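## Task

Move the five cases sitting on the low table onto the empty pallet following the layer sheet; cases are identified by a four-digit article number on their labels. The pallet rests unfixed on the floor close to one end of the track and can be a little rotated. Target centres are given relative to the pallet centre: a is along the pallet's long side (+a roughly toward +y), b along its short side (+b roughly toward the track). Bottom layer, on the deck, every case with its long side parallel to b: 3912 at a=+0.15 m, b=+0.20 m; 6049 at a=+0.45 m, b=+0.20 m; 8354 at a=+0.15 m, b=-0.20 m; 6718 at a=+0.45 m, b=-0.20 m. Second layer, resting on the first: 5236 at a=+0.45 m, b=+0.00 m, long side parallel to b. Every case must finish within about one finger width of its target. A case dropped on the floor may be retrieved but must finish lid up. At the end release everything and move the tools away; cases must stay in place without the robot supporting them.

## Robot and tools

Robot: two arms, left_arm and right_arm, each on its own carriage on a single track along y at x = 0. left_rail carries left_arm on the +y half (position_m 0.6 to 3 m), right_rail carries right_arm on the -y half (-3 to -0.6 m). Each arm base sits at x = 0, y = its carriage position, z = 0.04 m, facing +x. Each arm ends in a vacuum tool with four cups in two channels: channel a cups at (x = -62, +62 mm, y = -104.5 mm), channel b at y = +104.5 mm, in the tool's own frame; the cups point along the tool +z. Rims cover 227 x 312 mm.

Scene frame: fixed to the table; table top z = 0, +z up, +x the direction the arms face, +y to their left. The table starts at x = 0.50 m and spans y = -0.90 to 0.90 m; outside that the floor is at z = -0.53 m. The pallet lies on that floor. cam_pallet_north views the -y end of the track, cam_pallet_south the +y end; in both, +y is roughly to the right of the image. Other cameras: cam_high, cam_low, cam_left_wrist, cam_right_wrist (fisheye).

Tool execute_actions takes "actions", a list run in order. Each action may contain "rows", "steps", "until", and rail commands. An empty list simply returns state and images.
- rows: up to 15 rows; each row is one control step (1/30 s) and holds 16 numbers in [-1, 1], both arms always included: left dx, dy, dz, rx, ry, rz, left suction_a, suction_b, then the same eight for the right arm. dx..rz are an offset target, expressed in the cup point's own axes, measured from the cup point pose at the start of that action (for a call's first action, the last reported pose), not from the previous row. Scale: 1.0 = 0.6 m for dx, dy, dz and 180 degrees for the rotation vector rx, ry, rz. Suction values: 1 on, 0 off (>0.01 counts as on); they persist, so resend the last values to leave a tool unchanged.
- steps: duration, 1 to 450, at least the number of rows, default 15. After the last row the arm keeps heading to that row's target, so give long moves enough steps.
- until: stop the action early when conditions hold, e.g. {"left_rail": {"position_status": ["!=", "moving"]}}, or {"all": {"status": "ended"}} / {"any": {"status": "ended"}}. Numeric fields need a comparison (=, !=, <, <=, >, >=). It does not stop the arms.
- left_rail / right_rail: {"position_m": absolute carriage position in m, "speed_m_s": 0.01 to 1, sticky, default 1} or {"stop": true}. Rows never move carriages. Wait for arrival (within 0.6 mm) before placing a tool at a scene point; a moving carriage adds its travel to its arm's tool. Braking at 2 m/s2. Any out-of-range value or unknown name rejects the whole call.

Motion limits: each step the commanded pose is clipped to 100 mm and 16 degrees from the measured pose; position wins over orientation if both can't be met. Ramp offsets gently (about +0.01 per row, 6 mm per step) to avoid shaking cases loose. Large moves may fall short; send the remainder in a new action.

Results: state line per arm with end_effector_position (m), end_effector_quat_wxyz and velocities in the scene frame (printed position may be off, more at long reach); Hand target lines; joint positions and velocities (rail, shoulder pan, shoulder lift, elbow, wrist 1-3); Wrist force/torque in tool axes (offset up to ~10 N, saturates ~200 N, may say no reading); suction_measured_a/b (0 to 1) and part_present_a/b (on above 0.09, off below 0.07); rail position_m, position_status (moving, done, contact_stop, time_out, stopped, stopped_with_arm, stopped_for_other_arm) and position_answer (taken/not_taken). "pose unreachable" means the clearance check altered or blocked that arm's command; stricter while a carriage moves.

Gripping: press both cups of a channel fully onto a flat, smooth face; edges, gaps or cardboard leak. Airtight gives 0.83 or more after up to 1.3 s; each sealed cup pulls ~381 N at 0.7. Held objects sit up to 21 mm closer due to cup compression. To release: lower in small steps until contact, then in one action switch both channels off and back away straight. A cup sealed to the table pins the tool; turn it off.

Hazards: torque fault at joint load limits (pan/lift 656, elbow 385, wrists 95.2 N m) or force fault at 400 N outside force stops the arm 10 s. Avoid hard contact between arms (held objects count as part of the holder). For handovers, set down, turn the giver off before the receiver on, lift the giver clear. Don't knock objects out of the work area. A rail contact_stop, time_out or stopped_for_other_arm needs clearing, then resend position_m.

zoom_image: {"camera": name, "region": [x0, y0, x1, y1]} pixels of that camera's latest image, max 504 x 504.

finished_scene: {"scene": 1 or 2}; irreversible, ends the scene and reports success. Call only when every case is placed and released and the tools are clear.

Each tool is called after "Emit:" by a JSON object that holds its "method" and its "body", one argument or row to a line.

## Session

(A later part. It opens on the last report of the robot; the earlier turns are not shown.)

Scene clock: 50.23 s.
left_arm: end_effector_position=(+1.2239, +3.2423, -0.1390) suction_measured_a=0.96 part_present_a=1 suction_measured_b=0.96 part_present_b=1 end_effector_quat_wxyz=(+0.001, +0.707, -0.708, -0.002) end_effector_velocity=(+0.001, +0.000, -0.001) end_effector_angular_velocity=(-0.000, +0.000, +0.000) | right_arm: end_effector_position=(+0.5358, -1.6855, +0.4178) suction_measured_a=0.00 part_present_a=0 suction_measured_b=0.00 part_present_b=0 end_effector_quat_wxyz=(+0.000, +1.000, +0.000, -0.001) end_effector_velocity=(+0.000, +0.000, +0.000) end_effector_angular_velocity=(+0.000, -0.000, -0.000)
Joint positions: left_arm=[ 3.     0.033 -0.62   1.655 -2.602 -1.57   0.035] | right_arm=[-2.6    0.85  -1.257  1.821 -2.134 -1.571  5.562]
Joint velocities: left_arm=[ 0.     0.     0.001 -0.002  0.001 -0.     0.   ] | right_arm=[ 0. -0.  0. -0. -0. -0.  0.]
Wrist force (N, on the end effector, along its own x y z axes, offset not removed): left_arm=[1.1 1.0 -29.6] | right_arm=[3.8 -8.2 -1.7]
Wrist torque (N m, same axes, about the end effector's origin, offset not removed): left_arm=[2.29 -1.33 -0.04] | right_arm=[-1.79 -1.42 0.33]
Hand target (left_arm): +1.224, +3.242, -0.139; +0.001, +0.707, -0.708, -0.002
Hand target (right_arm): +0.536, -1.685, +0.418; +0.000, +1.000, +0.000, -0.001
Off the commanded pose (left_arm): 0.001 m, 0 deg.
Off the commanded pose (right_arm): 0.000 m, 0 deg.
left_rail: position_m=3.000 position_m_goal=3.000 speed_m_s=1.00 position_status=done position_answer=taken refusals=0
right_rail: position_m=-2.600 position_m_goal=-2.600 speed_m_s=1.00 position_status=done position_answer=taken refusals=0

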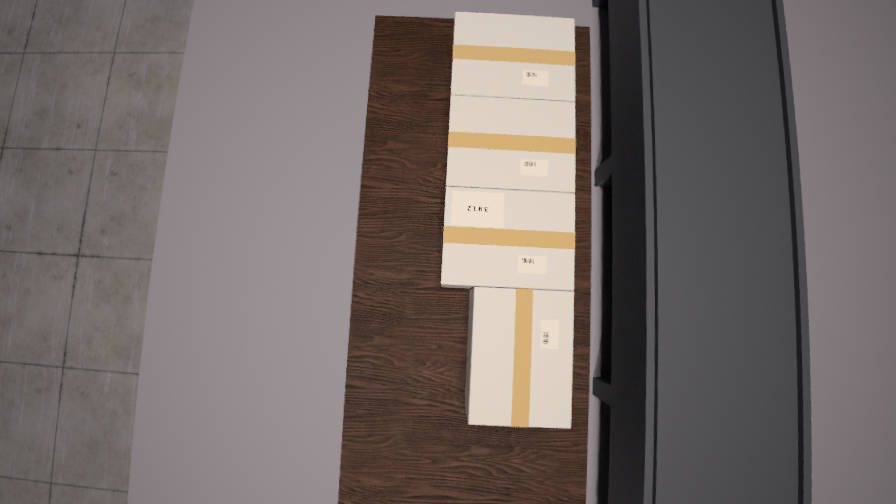

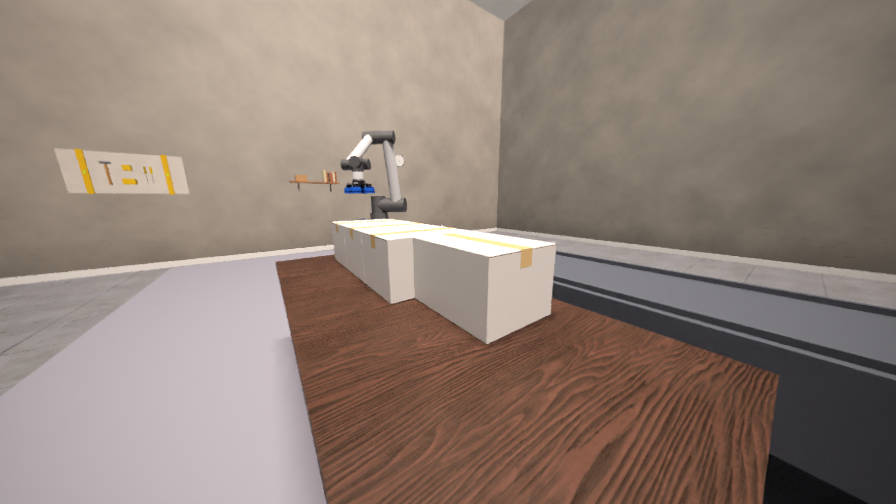

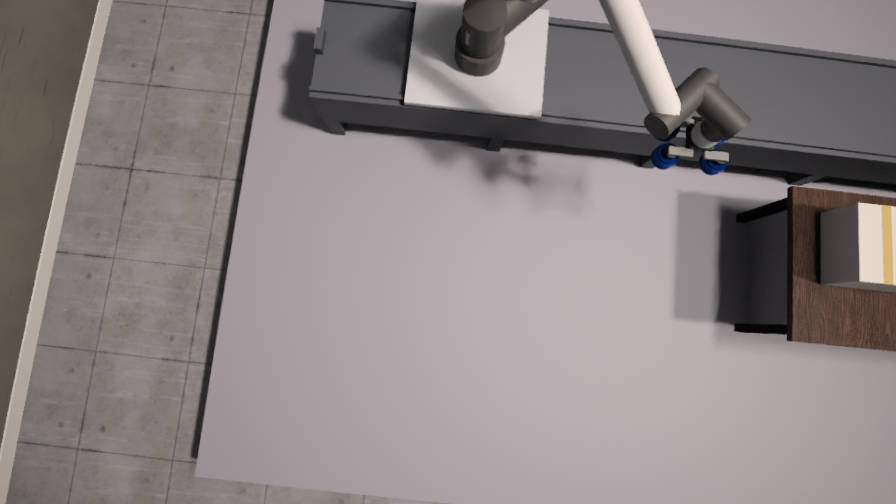

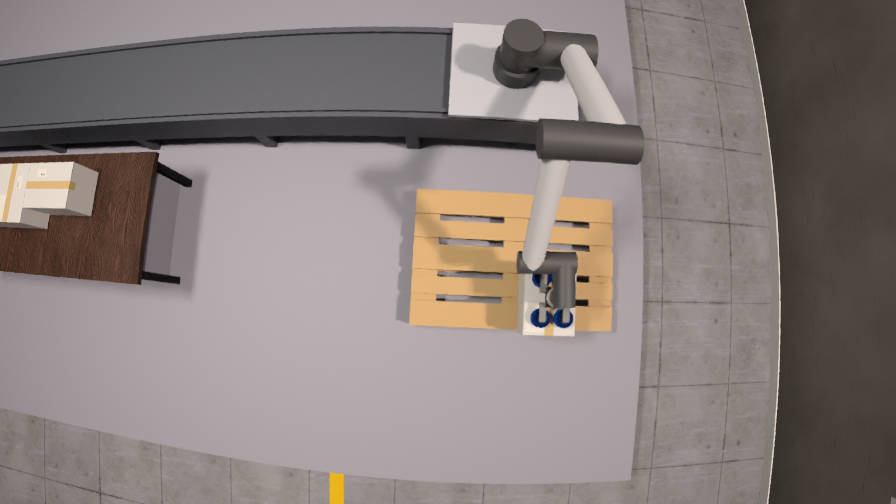

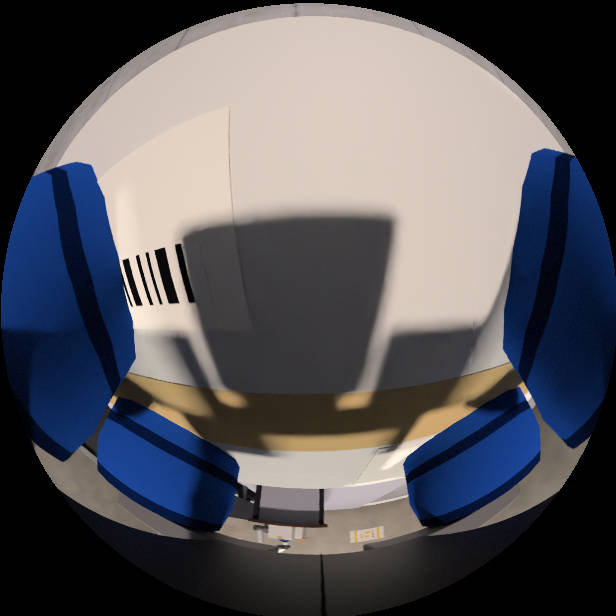

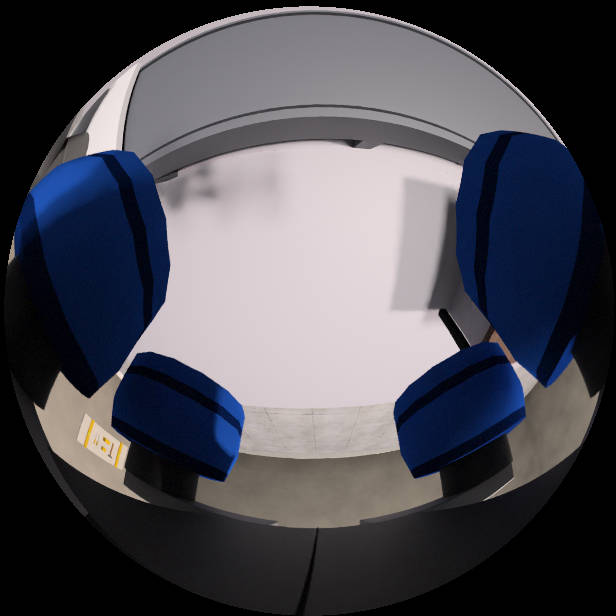

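Emit:
{"method": "execute_actions", "body": {
  "actions": [
    {"rows":[[0.012,0.06,0.035,0,0,0,1,1,0,0,0,0,0,0,0,0]],"steps":20}
  ]
}}

Emit:
{"method": "zoom_image", "body": {
  "camera": "cam_pallet_south",
  "region": [490,250,630,350]
}}

Scene clock: 54.30 s.
left_arm: end_effector_position=(+1.1883, +3.2352, -0.1597) suction_measured_a=0.96 part_present_a=1 suction_measured_b=0.96 part_present_b=1 end_effector_quat_wxyz=(+0.001, +0.707, -0.708, -0.002) end_effector_velocity=(-0.003, -0.001, -0.002) end_effector_angular_velocity=(+0.000, -0.000, -0.000) | right_arm: end_effector_position=(+0.5358, -1.6855, +0.4178) suction_measured_a=0.00 part_present_a=0 suction_measured_b=0.00 part_present_b=0 end_effector_quat_wxyz=(+0.000, +1.000, +0.000, -0.001) end_effector_velocity=(-0.000, -0.000, +0.000) end_effector_angular_velocity=(+0.000, -0.000, +0.000)
Joint positions: left_arm=[ 3.     0.029 -0.619  1.713 -2.661 -1.57   0.03 ] | right_arm=[-2.6    0.85  -1.257  1.821 -2.134 -1.571  5.562]
Joint velocities: left_arm=[ 0.    -0.001  0.     0.004 -0.004  0.    -0.   ] | right_arm=[ 0.  0. -0. -0. -0. -0. -0.]
Wrist force (N, on the end effector, along its own x y z axes, offset not removed): left_arm=[1.5 -2.2 -29.8] | right_arm=[3.3 -6.7 -3.9]
Wrist torque (N m, same axes, about the end effector's origin, offset not removed): left_arm=[1.75 -1.28 0.10] | right_arm=[-1.53 -1.30 0.56]
Hand target (left_arm): +1.188, +3.235, -0.160; +0.001, +0.707, -0.708, -0.002
Hand target (right_arm): +0.536, -1.685, +0.418; +0.000, +1.000, +0.000, -0.001
Off the commanded pose (left_arm): 0.000 m, 0 deg.
Off the commanded pose (right_arm): 0.000 m, 0 deg.
left_rail: position_m=3.000 position_m_goal=3.000 speed_m_s=1.00 position_status=done position_answer=taken refusals=0
right_rail: position_m=-2.600 position_m_goal=-2.600 speed_m_s=1.00 position_status=done position_answer=taken refusals=0

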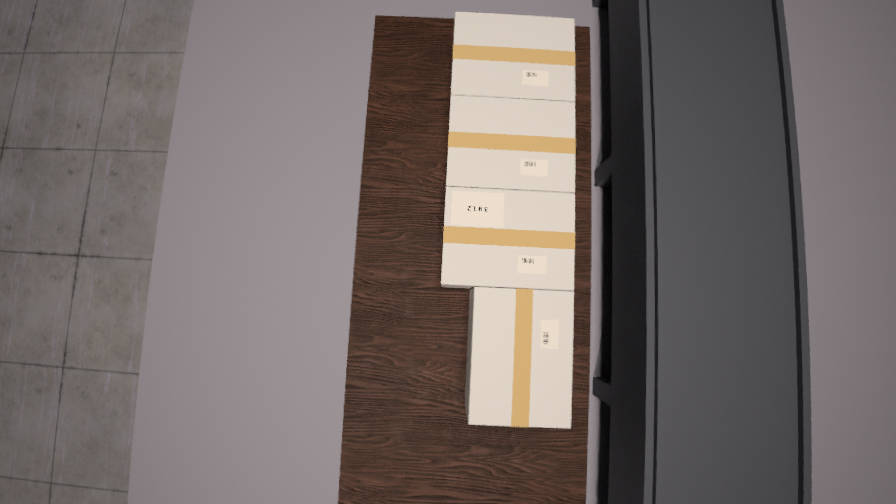

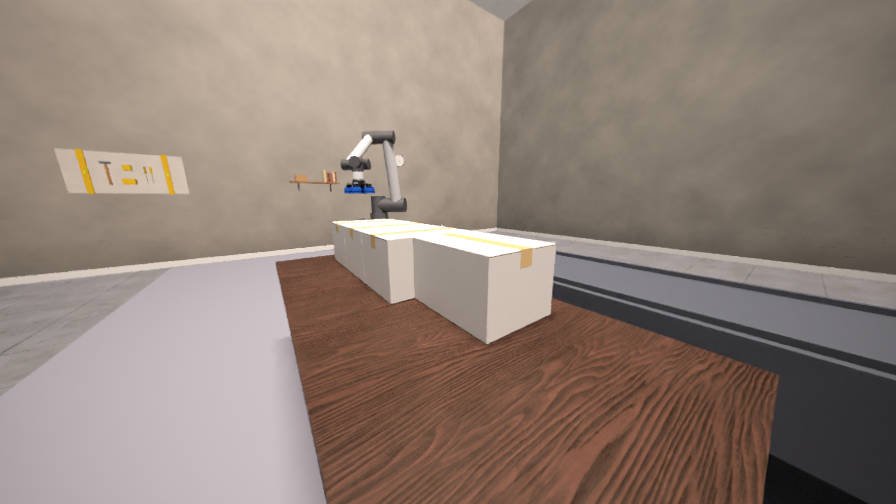

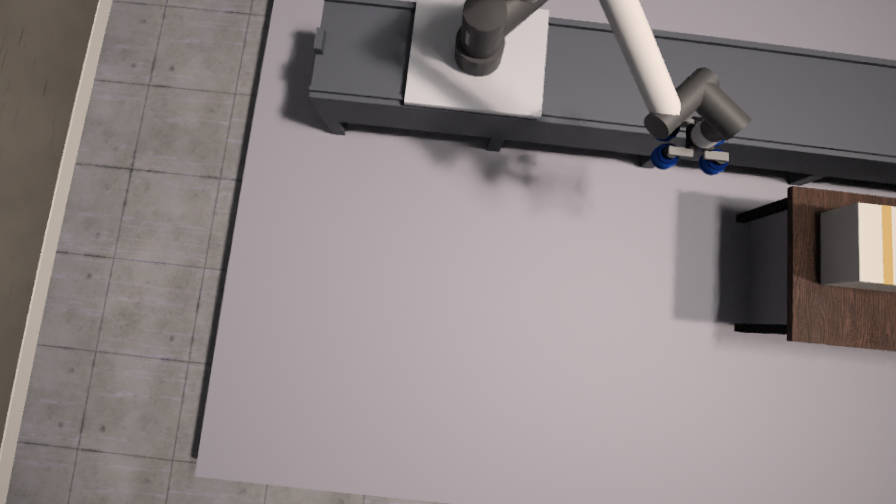

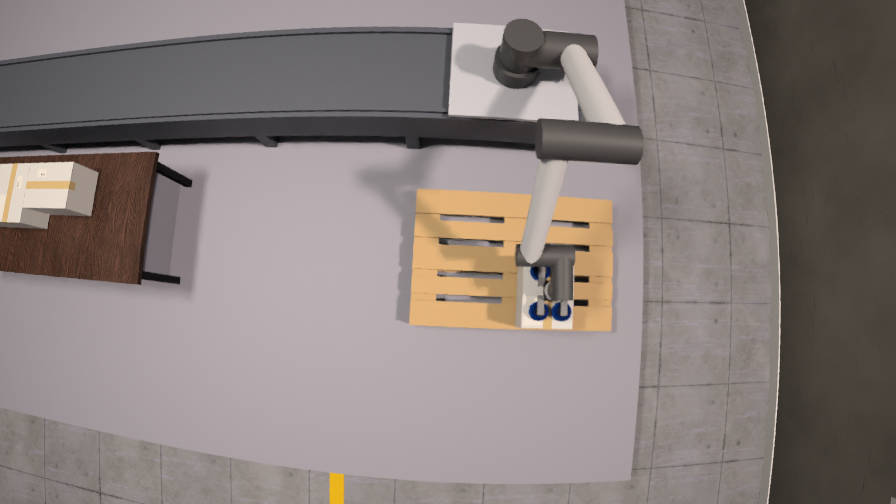

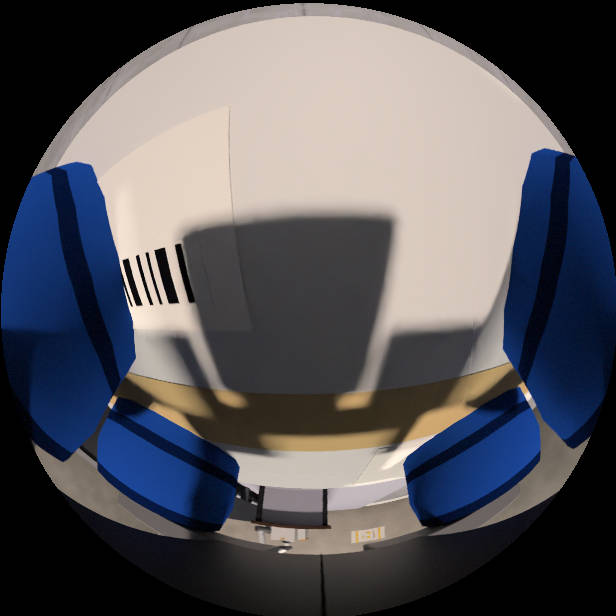

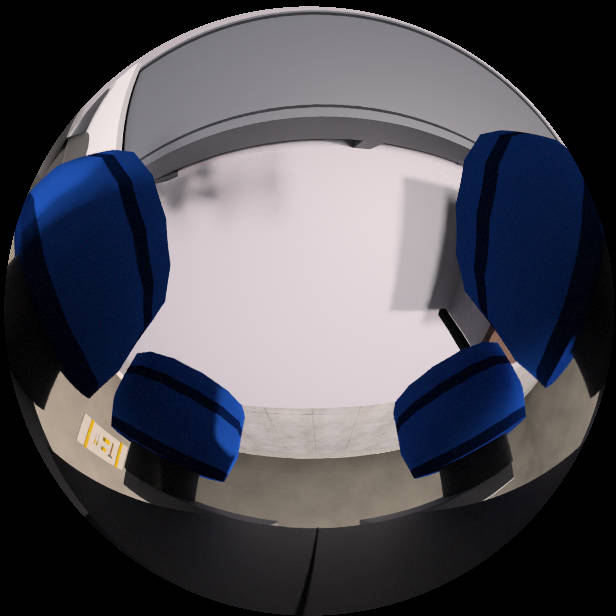

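Region (490, 250, 630, 350) of cam_pallet_south's 896x504 image, scaled by 3.600, with more detail than that image has; it fills the top 360 rows of this view, and the rest is white.

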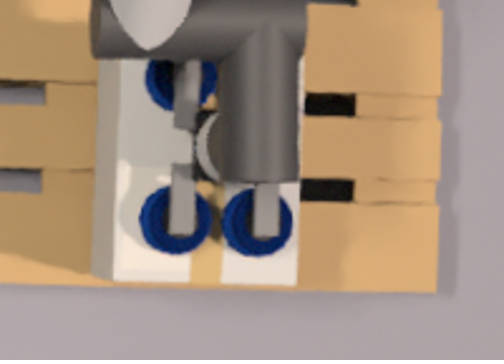

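Emit:
{"method": "execute_actions", "body": {
  "actions": [
    {"rows":[[0.008,-0.01,0.008,0,0,0,1,1,0,0,0,0,0,0,0,0]],"steps":10},
    {"rows":[[0,0,0.009,0,0,0,1,1,0,0,0,0,0,0,0,0]],"steps":14}
  ]
}}

Scene clock: 64.17 s.
left_arm: end_effector_position=(+1.1934, +3.2307, -0.1693) suction_measured_a=0.96 part_present_a=1 suction_measured_b=0.96 part_present_b=1 end_effector_quat_wxyz=(+0.001, +0.707, -0.708, -0.002) end_effector_velocity=(+0.000, +0.000, -0.001) end_effector_angular_velocity=(+0.000, -0.000, -0.000) | right_arm: end_effector_position=(+0.5358, -1.6855, +0.4178) suction_measured_a=0.00 part_present_a=0 suction_measured_b=0.00 part_present_b=0 end_effector_quat_wxyz=(+0.000, +1.000, +0.000, -0.001) end_effector_velocity=(-0.000, -0.000, +0.000) end_effector_angular_velocity=(+0.000, -0.000, +0.000)
Joint positions: left_arm=[ 3.     0.025 -0.607  1.704 -2.663 -1.57   0.026] | right_arm=[-2.6    0.85  -1.257  1.821 -2.134 -1.571  5.562]
Joint velocities: left_arm=[ 0.     0.     0.002 -0.    -0.002 -0.     0.   ] | right_arm=[ 0.  0. -0.  0.  0.  0. -0.]
Wrist force (N, on the end effector, along its own x y z axes, offset not removed): left_arm=[-3.6 2.0 -31.1] | right_arm=[0.3 -6.5 2.6]
Wrist torque (N m, same axes, about the end effector's origin, offset not removed): left_arm=[2.38 -0.63 0.07] | right_arm=[-1.79 -0.83 0.38]
Hand target (left_arm): +1.193, +3.231, -0.170; +0.001, +0.707, -0.708, -0.002
Hand target (right_arm): +0.536, -1.685, +0.418; +0.000, +1.000, +0.000, -0.001
Off the commanded pose (left_arm): 0.000 m, 0 deg.
Off the commanded pose (right_arm): 0.000 m, 0 deg.
left_rail: position_m=3.000 position_m_goal=3.000 speed_m_s=1.00 position_status=done position_answer=taken refusals=0
right_rail: position_m=-2.600 position_m_goal=-2.600 speed_m_s=1.00 position_status=done position_answer=taken refusals=0

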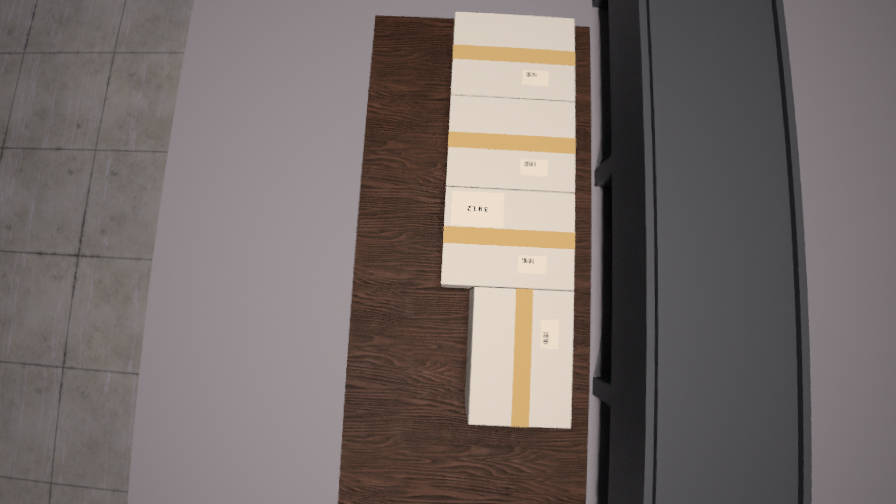

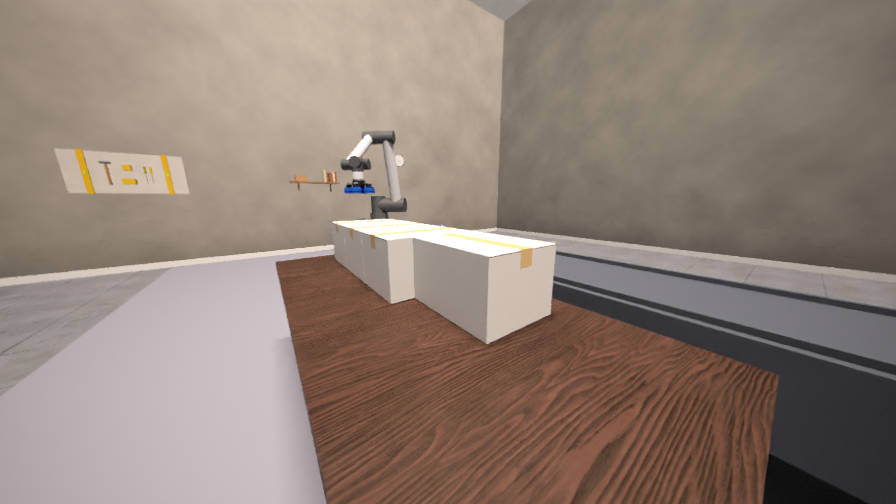

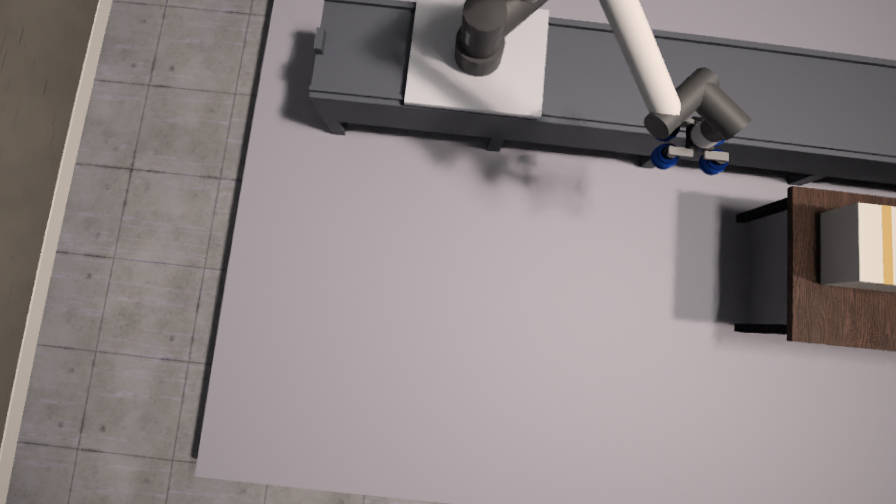

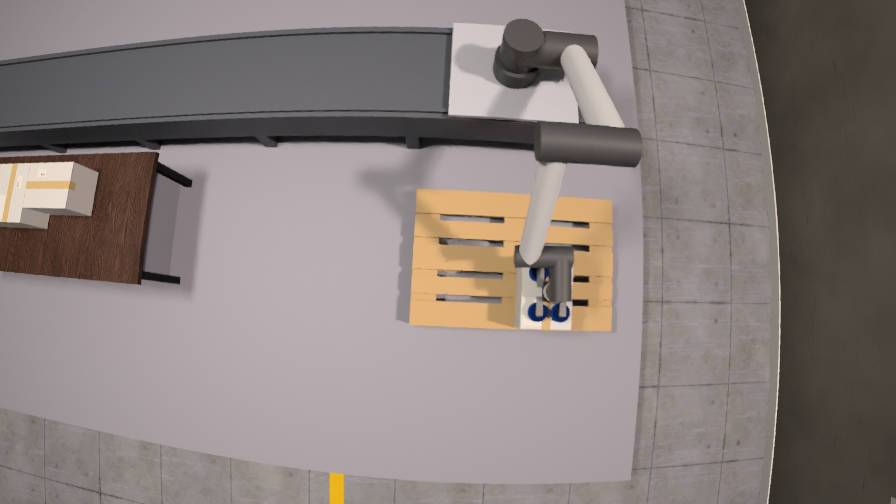

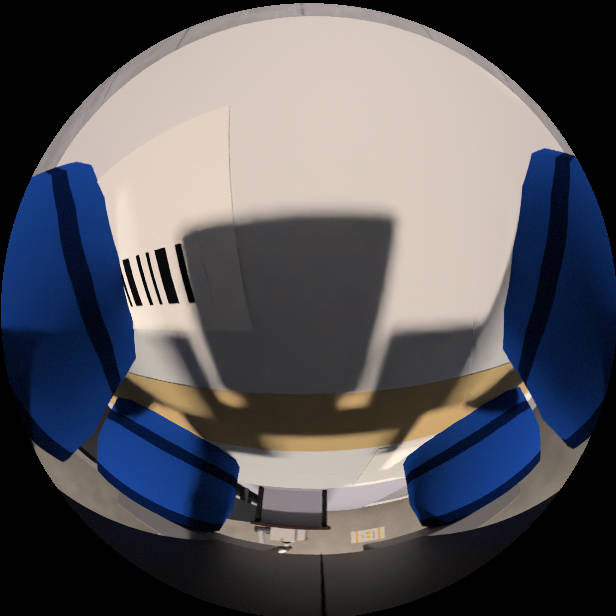

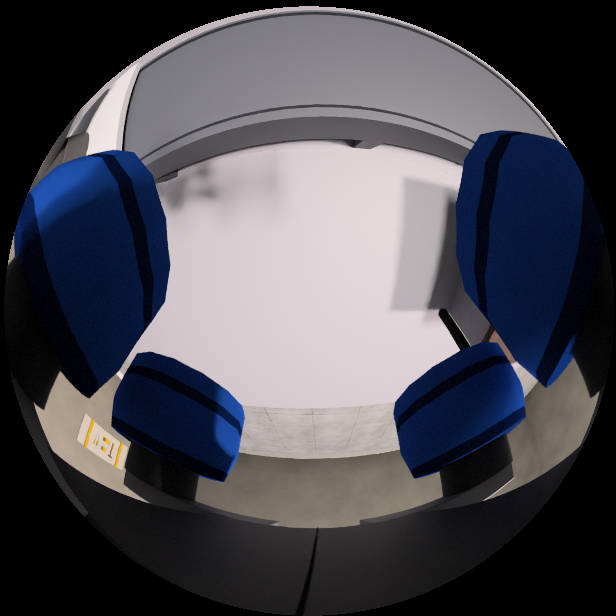

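Emit:
{"method": "execute_actions", "body": {
  "actions": [
    {"rows":[[0,0,0.008,0,0,0,1,1,0,0,0,0,0,0,0,0]],"steps":14}
  ]
}}

Scene clock: 70.27 s.
left_arm: end_effector_position=(+1.1933, +3.2309, -0.1740) suction_measured_a=0.96 part_present_a=1 suction_measured_b=0.96 part_present_b=1 end_effector_quat_wxyz=(+0.001, +0.707, -0.708, -0.002) end_effector_velocity=(+0.000, +0.000, -0.001) end_effector_angular_velocity=(+0.000, -0.000, +0.001) | right_arm: end_effector_position=(+0.5358, -1.6855, +0.4178) suction_measured_a=0.00 part_present_a=0 suction_measured_b=0.00 part_present_b=0 end_effector_quat_wxyz=(+0.000, +1.000, +0.000, -0.001) end_effector_velocity=(-0.000, +0.000, -0.000) end_effector_angular_velocity=(-0.000, +0.000, -0.000)
Joint positions: left_arm=[ 3.     0.025 -0.602  1.703 -2.667 -1.57   0.026] | right_arm=[-2.6    0.85  -1.257  1.821 -2.134 -1.571  5.562]
Joint velocities: left_arm=[ 0.    -0.     0.001 -0.    -0.001  0.    -0.001] | right_arm=[ 0.  0.  0. -0.  0. -0.  0.]
Wrist force (N, on the end effector, along its own x y z axes, offset not removed): left_arm=[-2.2 -1.3 -28.2] | right_arm=[4.7 -15.0 -4.5]
Wrist torque (N m, same axes, about the end effector's origin, offset not removed): left_arm=[1.90 -0.80 0.04] | right_arm=[-2.60 -1.22 0.44]
Hand target (left_arm): +1.193, +3.231, -0.174; +0.001, +0.707, -0.708, -0.002
Hand target (right_arm): +0.536, -1.685, +0.418; +0.000, +1.000, +0.000, -0.001
Off the commanded pose (left_arm): 0.000 m, 0 deg.
Off the commanded pose (right_arm): 0.000 m, 0 deg.
left_rail: position_m=3.000 position_m_goal=3.000 speed_m_s=1.00 position_status=done position_answer=taken refusals=0
right_rail: position_m=-2.600 position_m_goal=-2.600 speed_m_s=1.00 position_status=done position_answer=taken refusals=0

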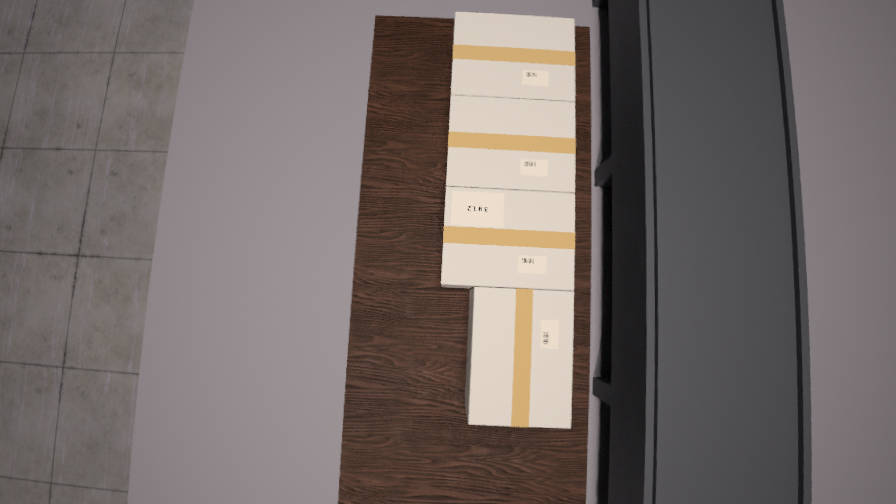

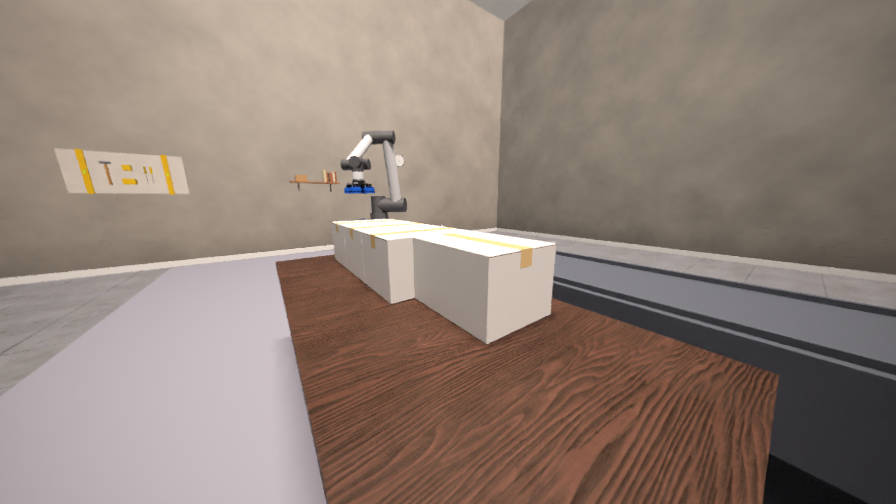

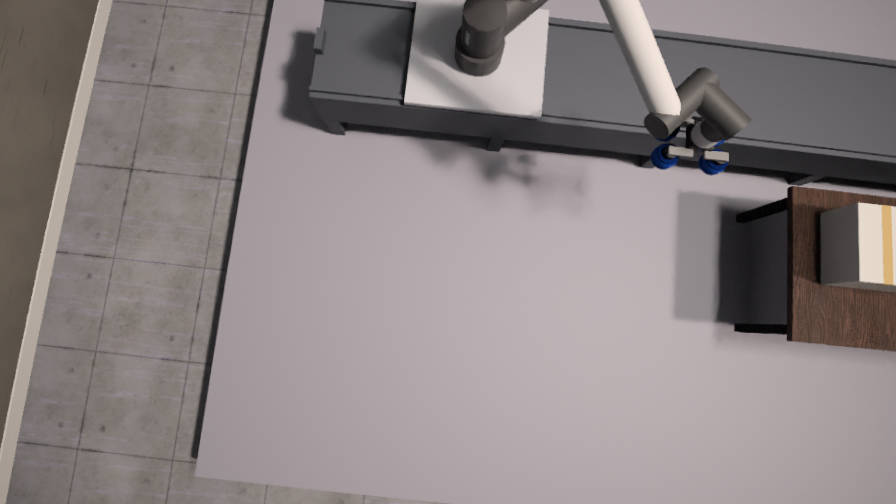

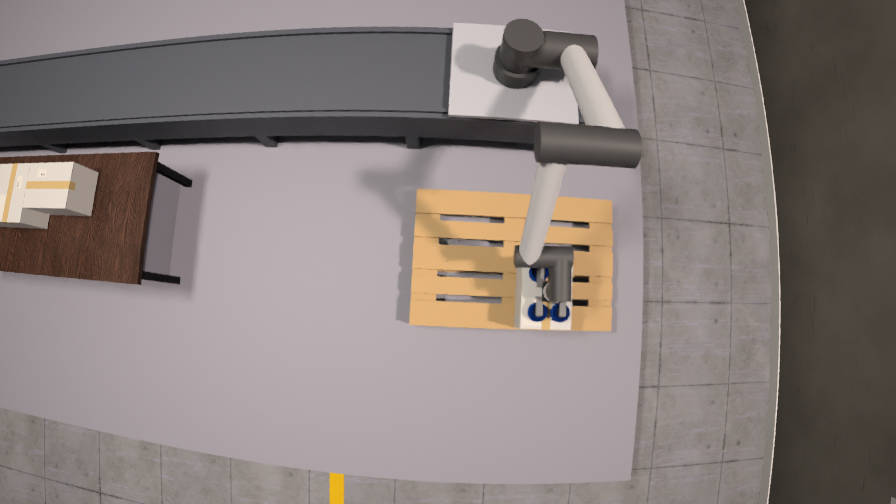

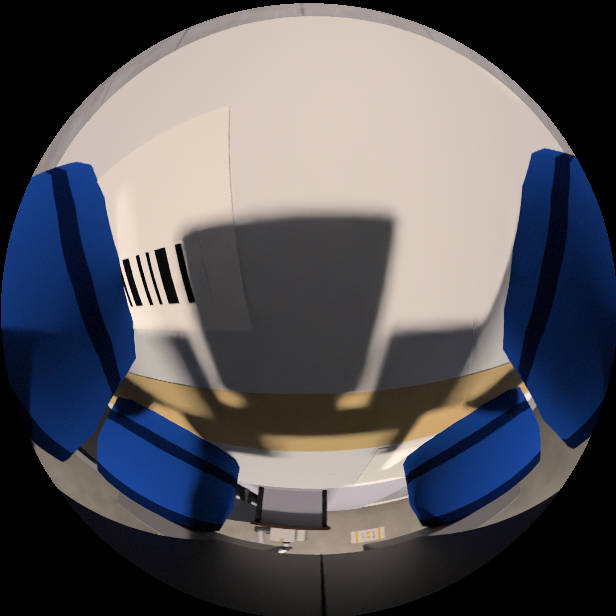

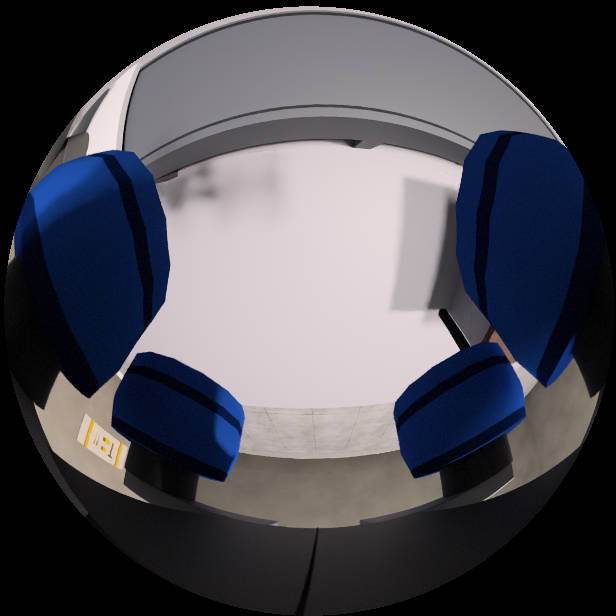

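Emit:
{"method": "execute_actions", "body": {
  "actions": [
    {"rows":[[0,0,0.008,0,0,0,1,1,0,0,0,0,0,0,0,0]],"steps":14}
  ]
}}

Scene clock: 73.13 s.
left_arm: end_effector_position=(+1.1933, +3.2307, -0.1786) suction_measured_a=0.96 part_present_a=1 suction_measured_b=0.96 part_present_b=1 end_effector_quat_wxyz=(+0.001, +0.707, -0.708, -0.002) end_effector_velocity=(+0.000, +0.000, -0.001) end_effector_angular_velocity=(+0.000, -0.000, +0.000) | right_arm: end_effector_position=(+0.5358, -1.6855, +0.4178) suction_measured_a=0.00 part_present_a=0 suction_measured_b=0.00 part_present_b=0 end_effector_quat_wxyz=(+0.000, +1.000, +0.000, -0.001) end_effector_velocity=(-0.000, -0.000, +0.000) end_effector_angular_velocity=(+0.000, -0.000, +0.000)
Joint positions: left_arm=[ 3.     0.025 -0.597  1.701 -2.67  -1.57   0.026] | right_arm=[-2.6    0.85  -1.257  1.821 -2.134 -1.571  5.562]
Joint velocities: left_arm=[ 0.     0.     0.001 -0.    -0.001  0.    -0.   ] | right_arm=[ 0.  0. -0.  0.  0. -0. -0.]
Wrist force (N, on the end effector, along its own x y z axes, offset not removed): left_arm=[-0.7 3.5 -32.5] | right_arm=[5.4 -9.6 -7.5]
Wrist torque (N m, same axes, about the end effector's origin, offset not removed): left_arm=[2.52 -0.93 0.06] | right_arm=[-2.03 -1.41 0.66]
Hand target (left_arm): +1.193, +3.231, -0.179; +0.001, +0.707, -0.708, -0.002
Hand target (right_arm): +0.536, -1.685, +0.418; +0.000, +1.000, +0.000, -0.001
Off the commanded pose (left_arm): 0.000 m, 0 deg.
Off the commanded pose (right_arm): 0.000 m, 0 deg.
left_rail: position_m=3.000 position_m_goal=3.000 speed_m_s=1.00 position_status=done position_answer=taken refusals=0
right_rail: position_m=-2.600 position_m_goal=-2.600 speed_m_s=1.00 position_status=done position_answer=taken refusals=0

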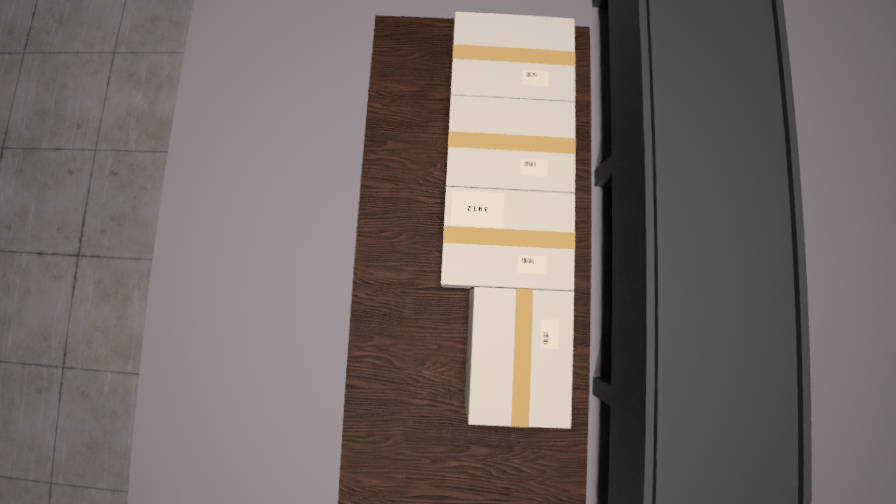

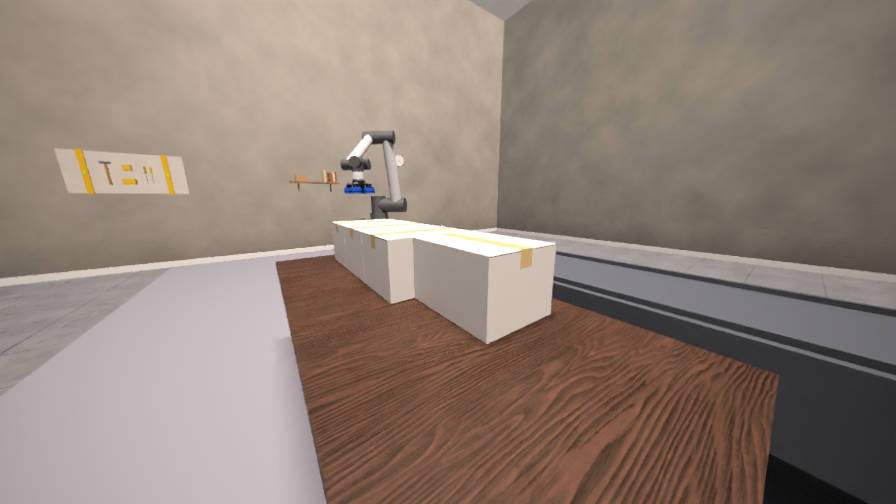

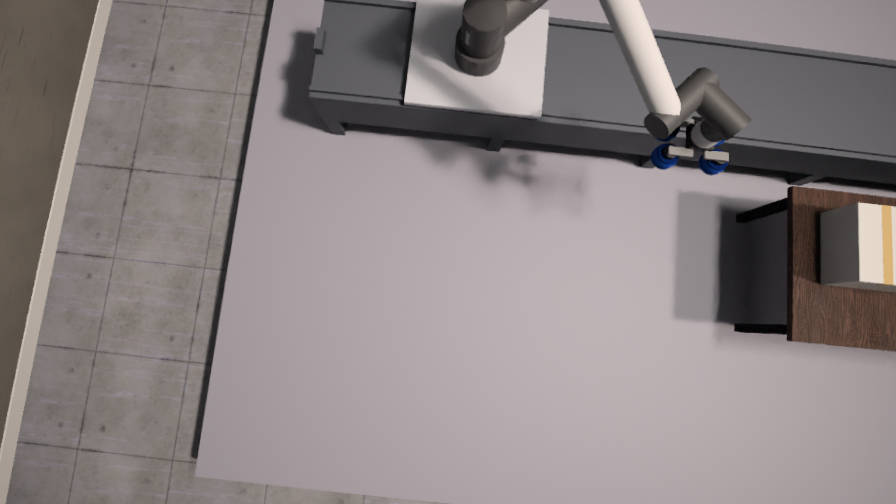

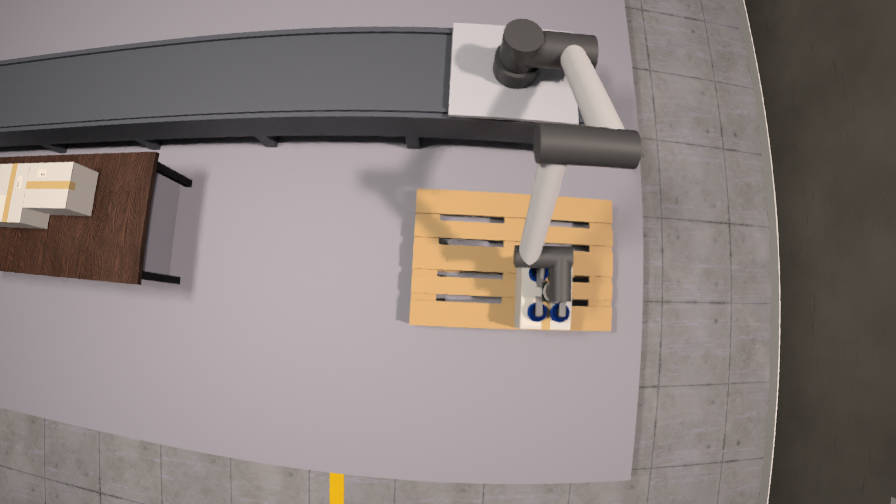

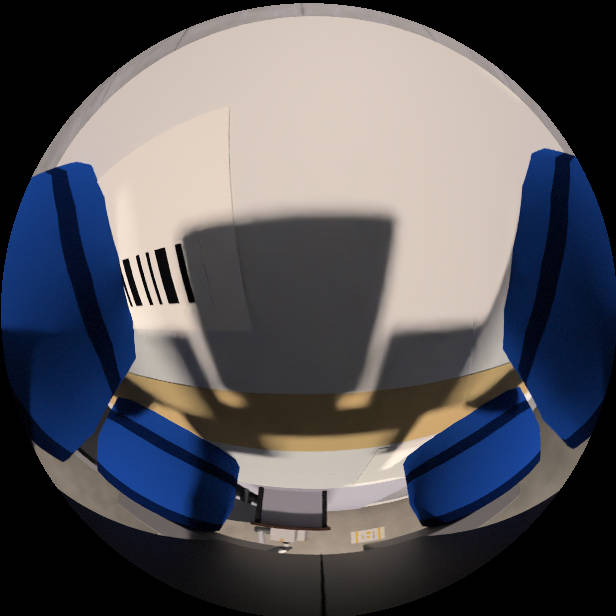

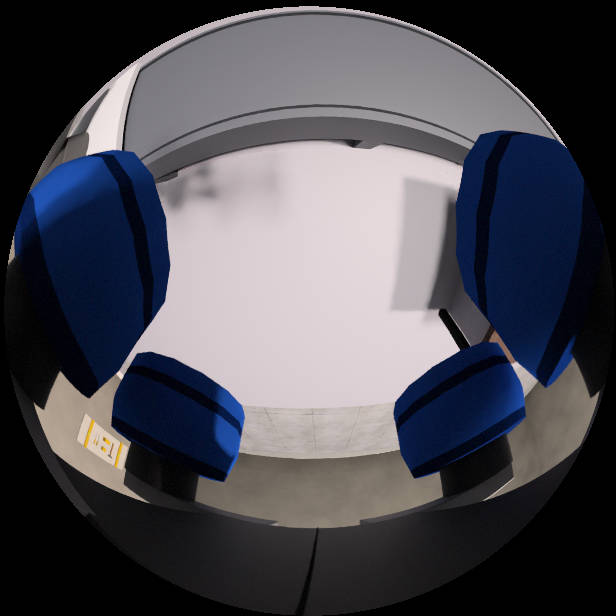

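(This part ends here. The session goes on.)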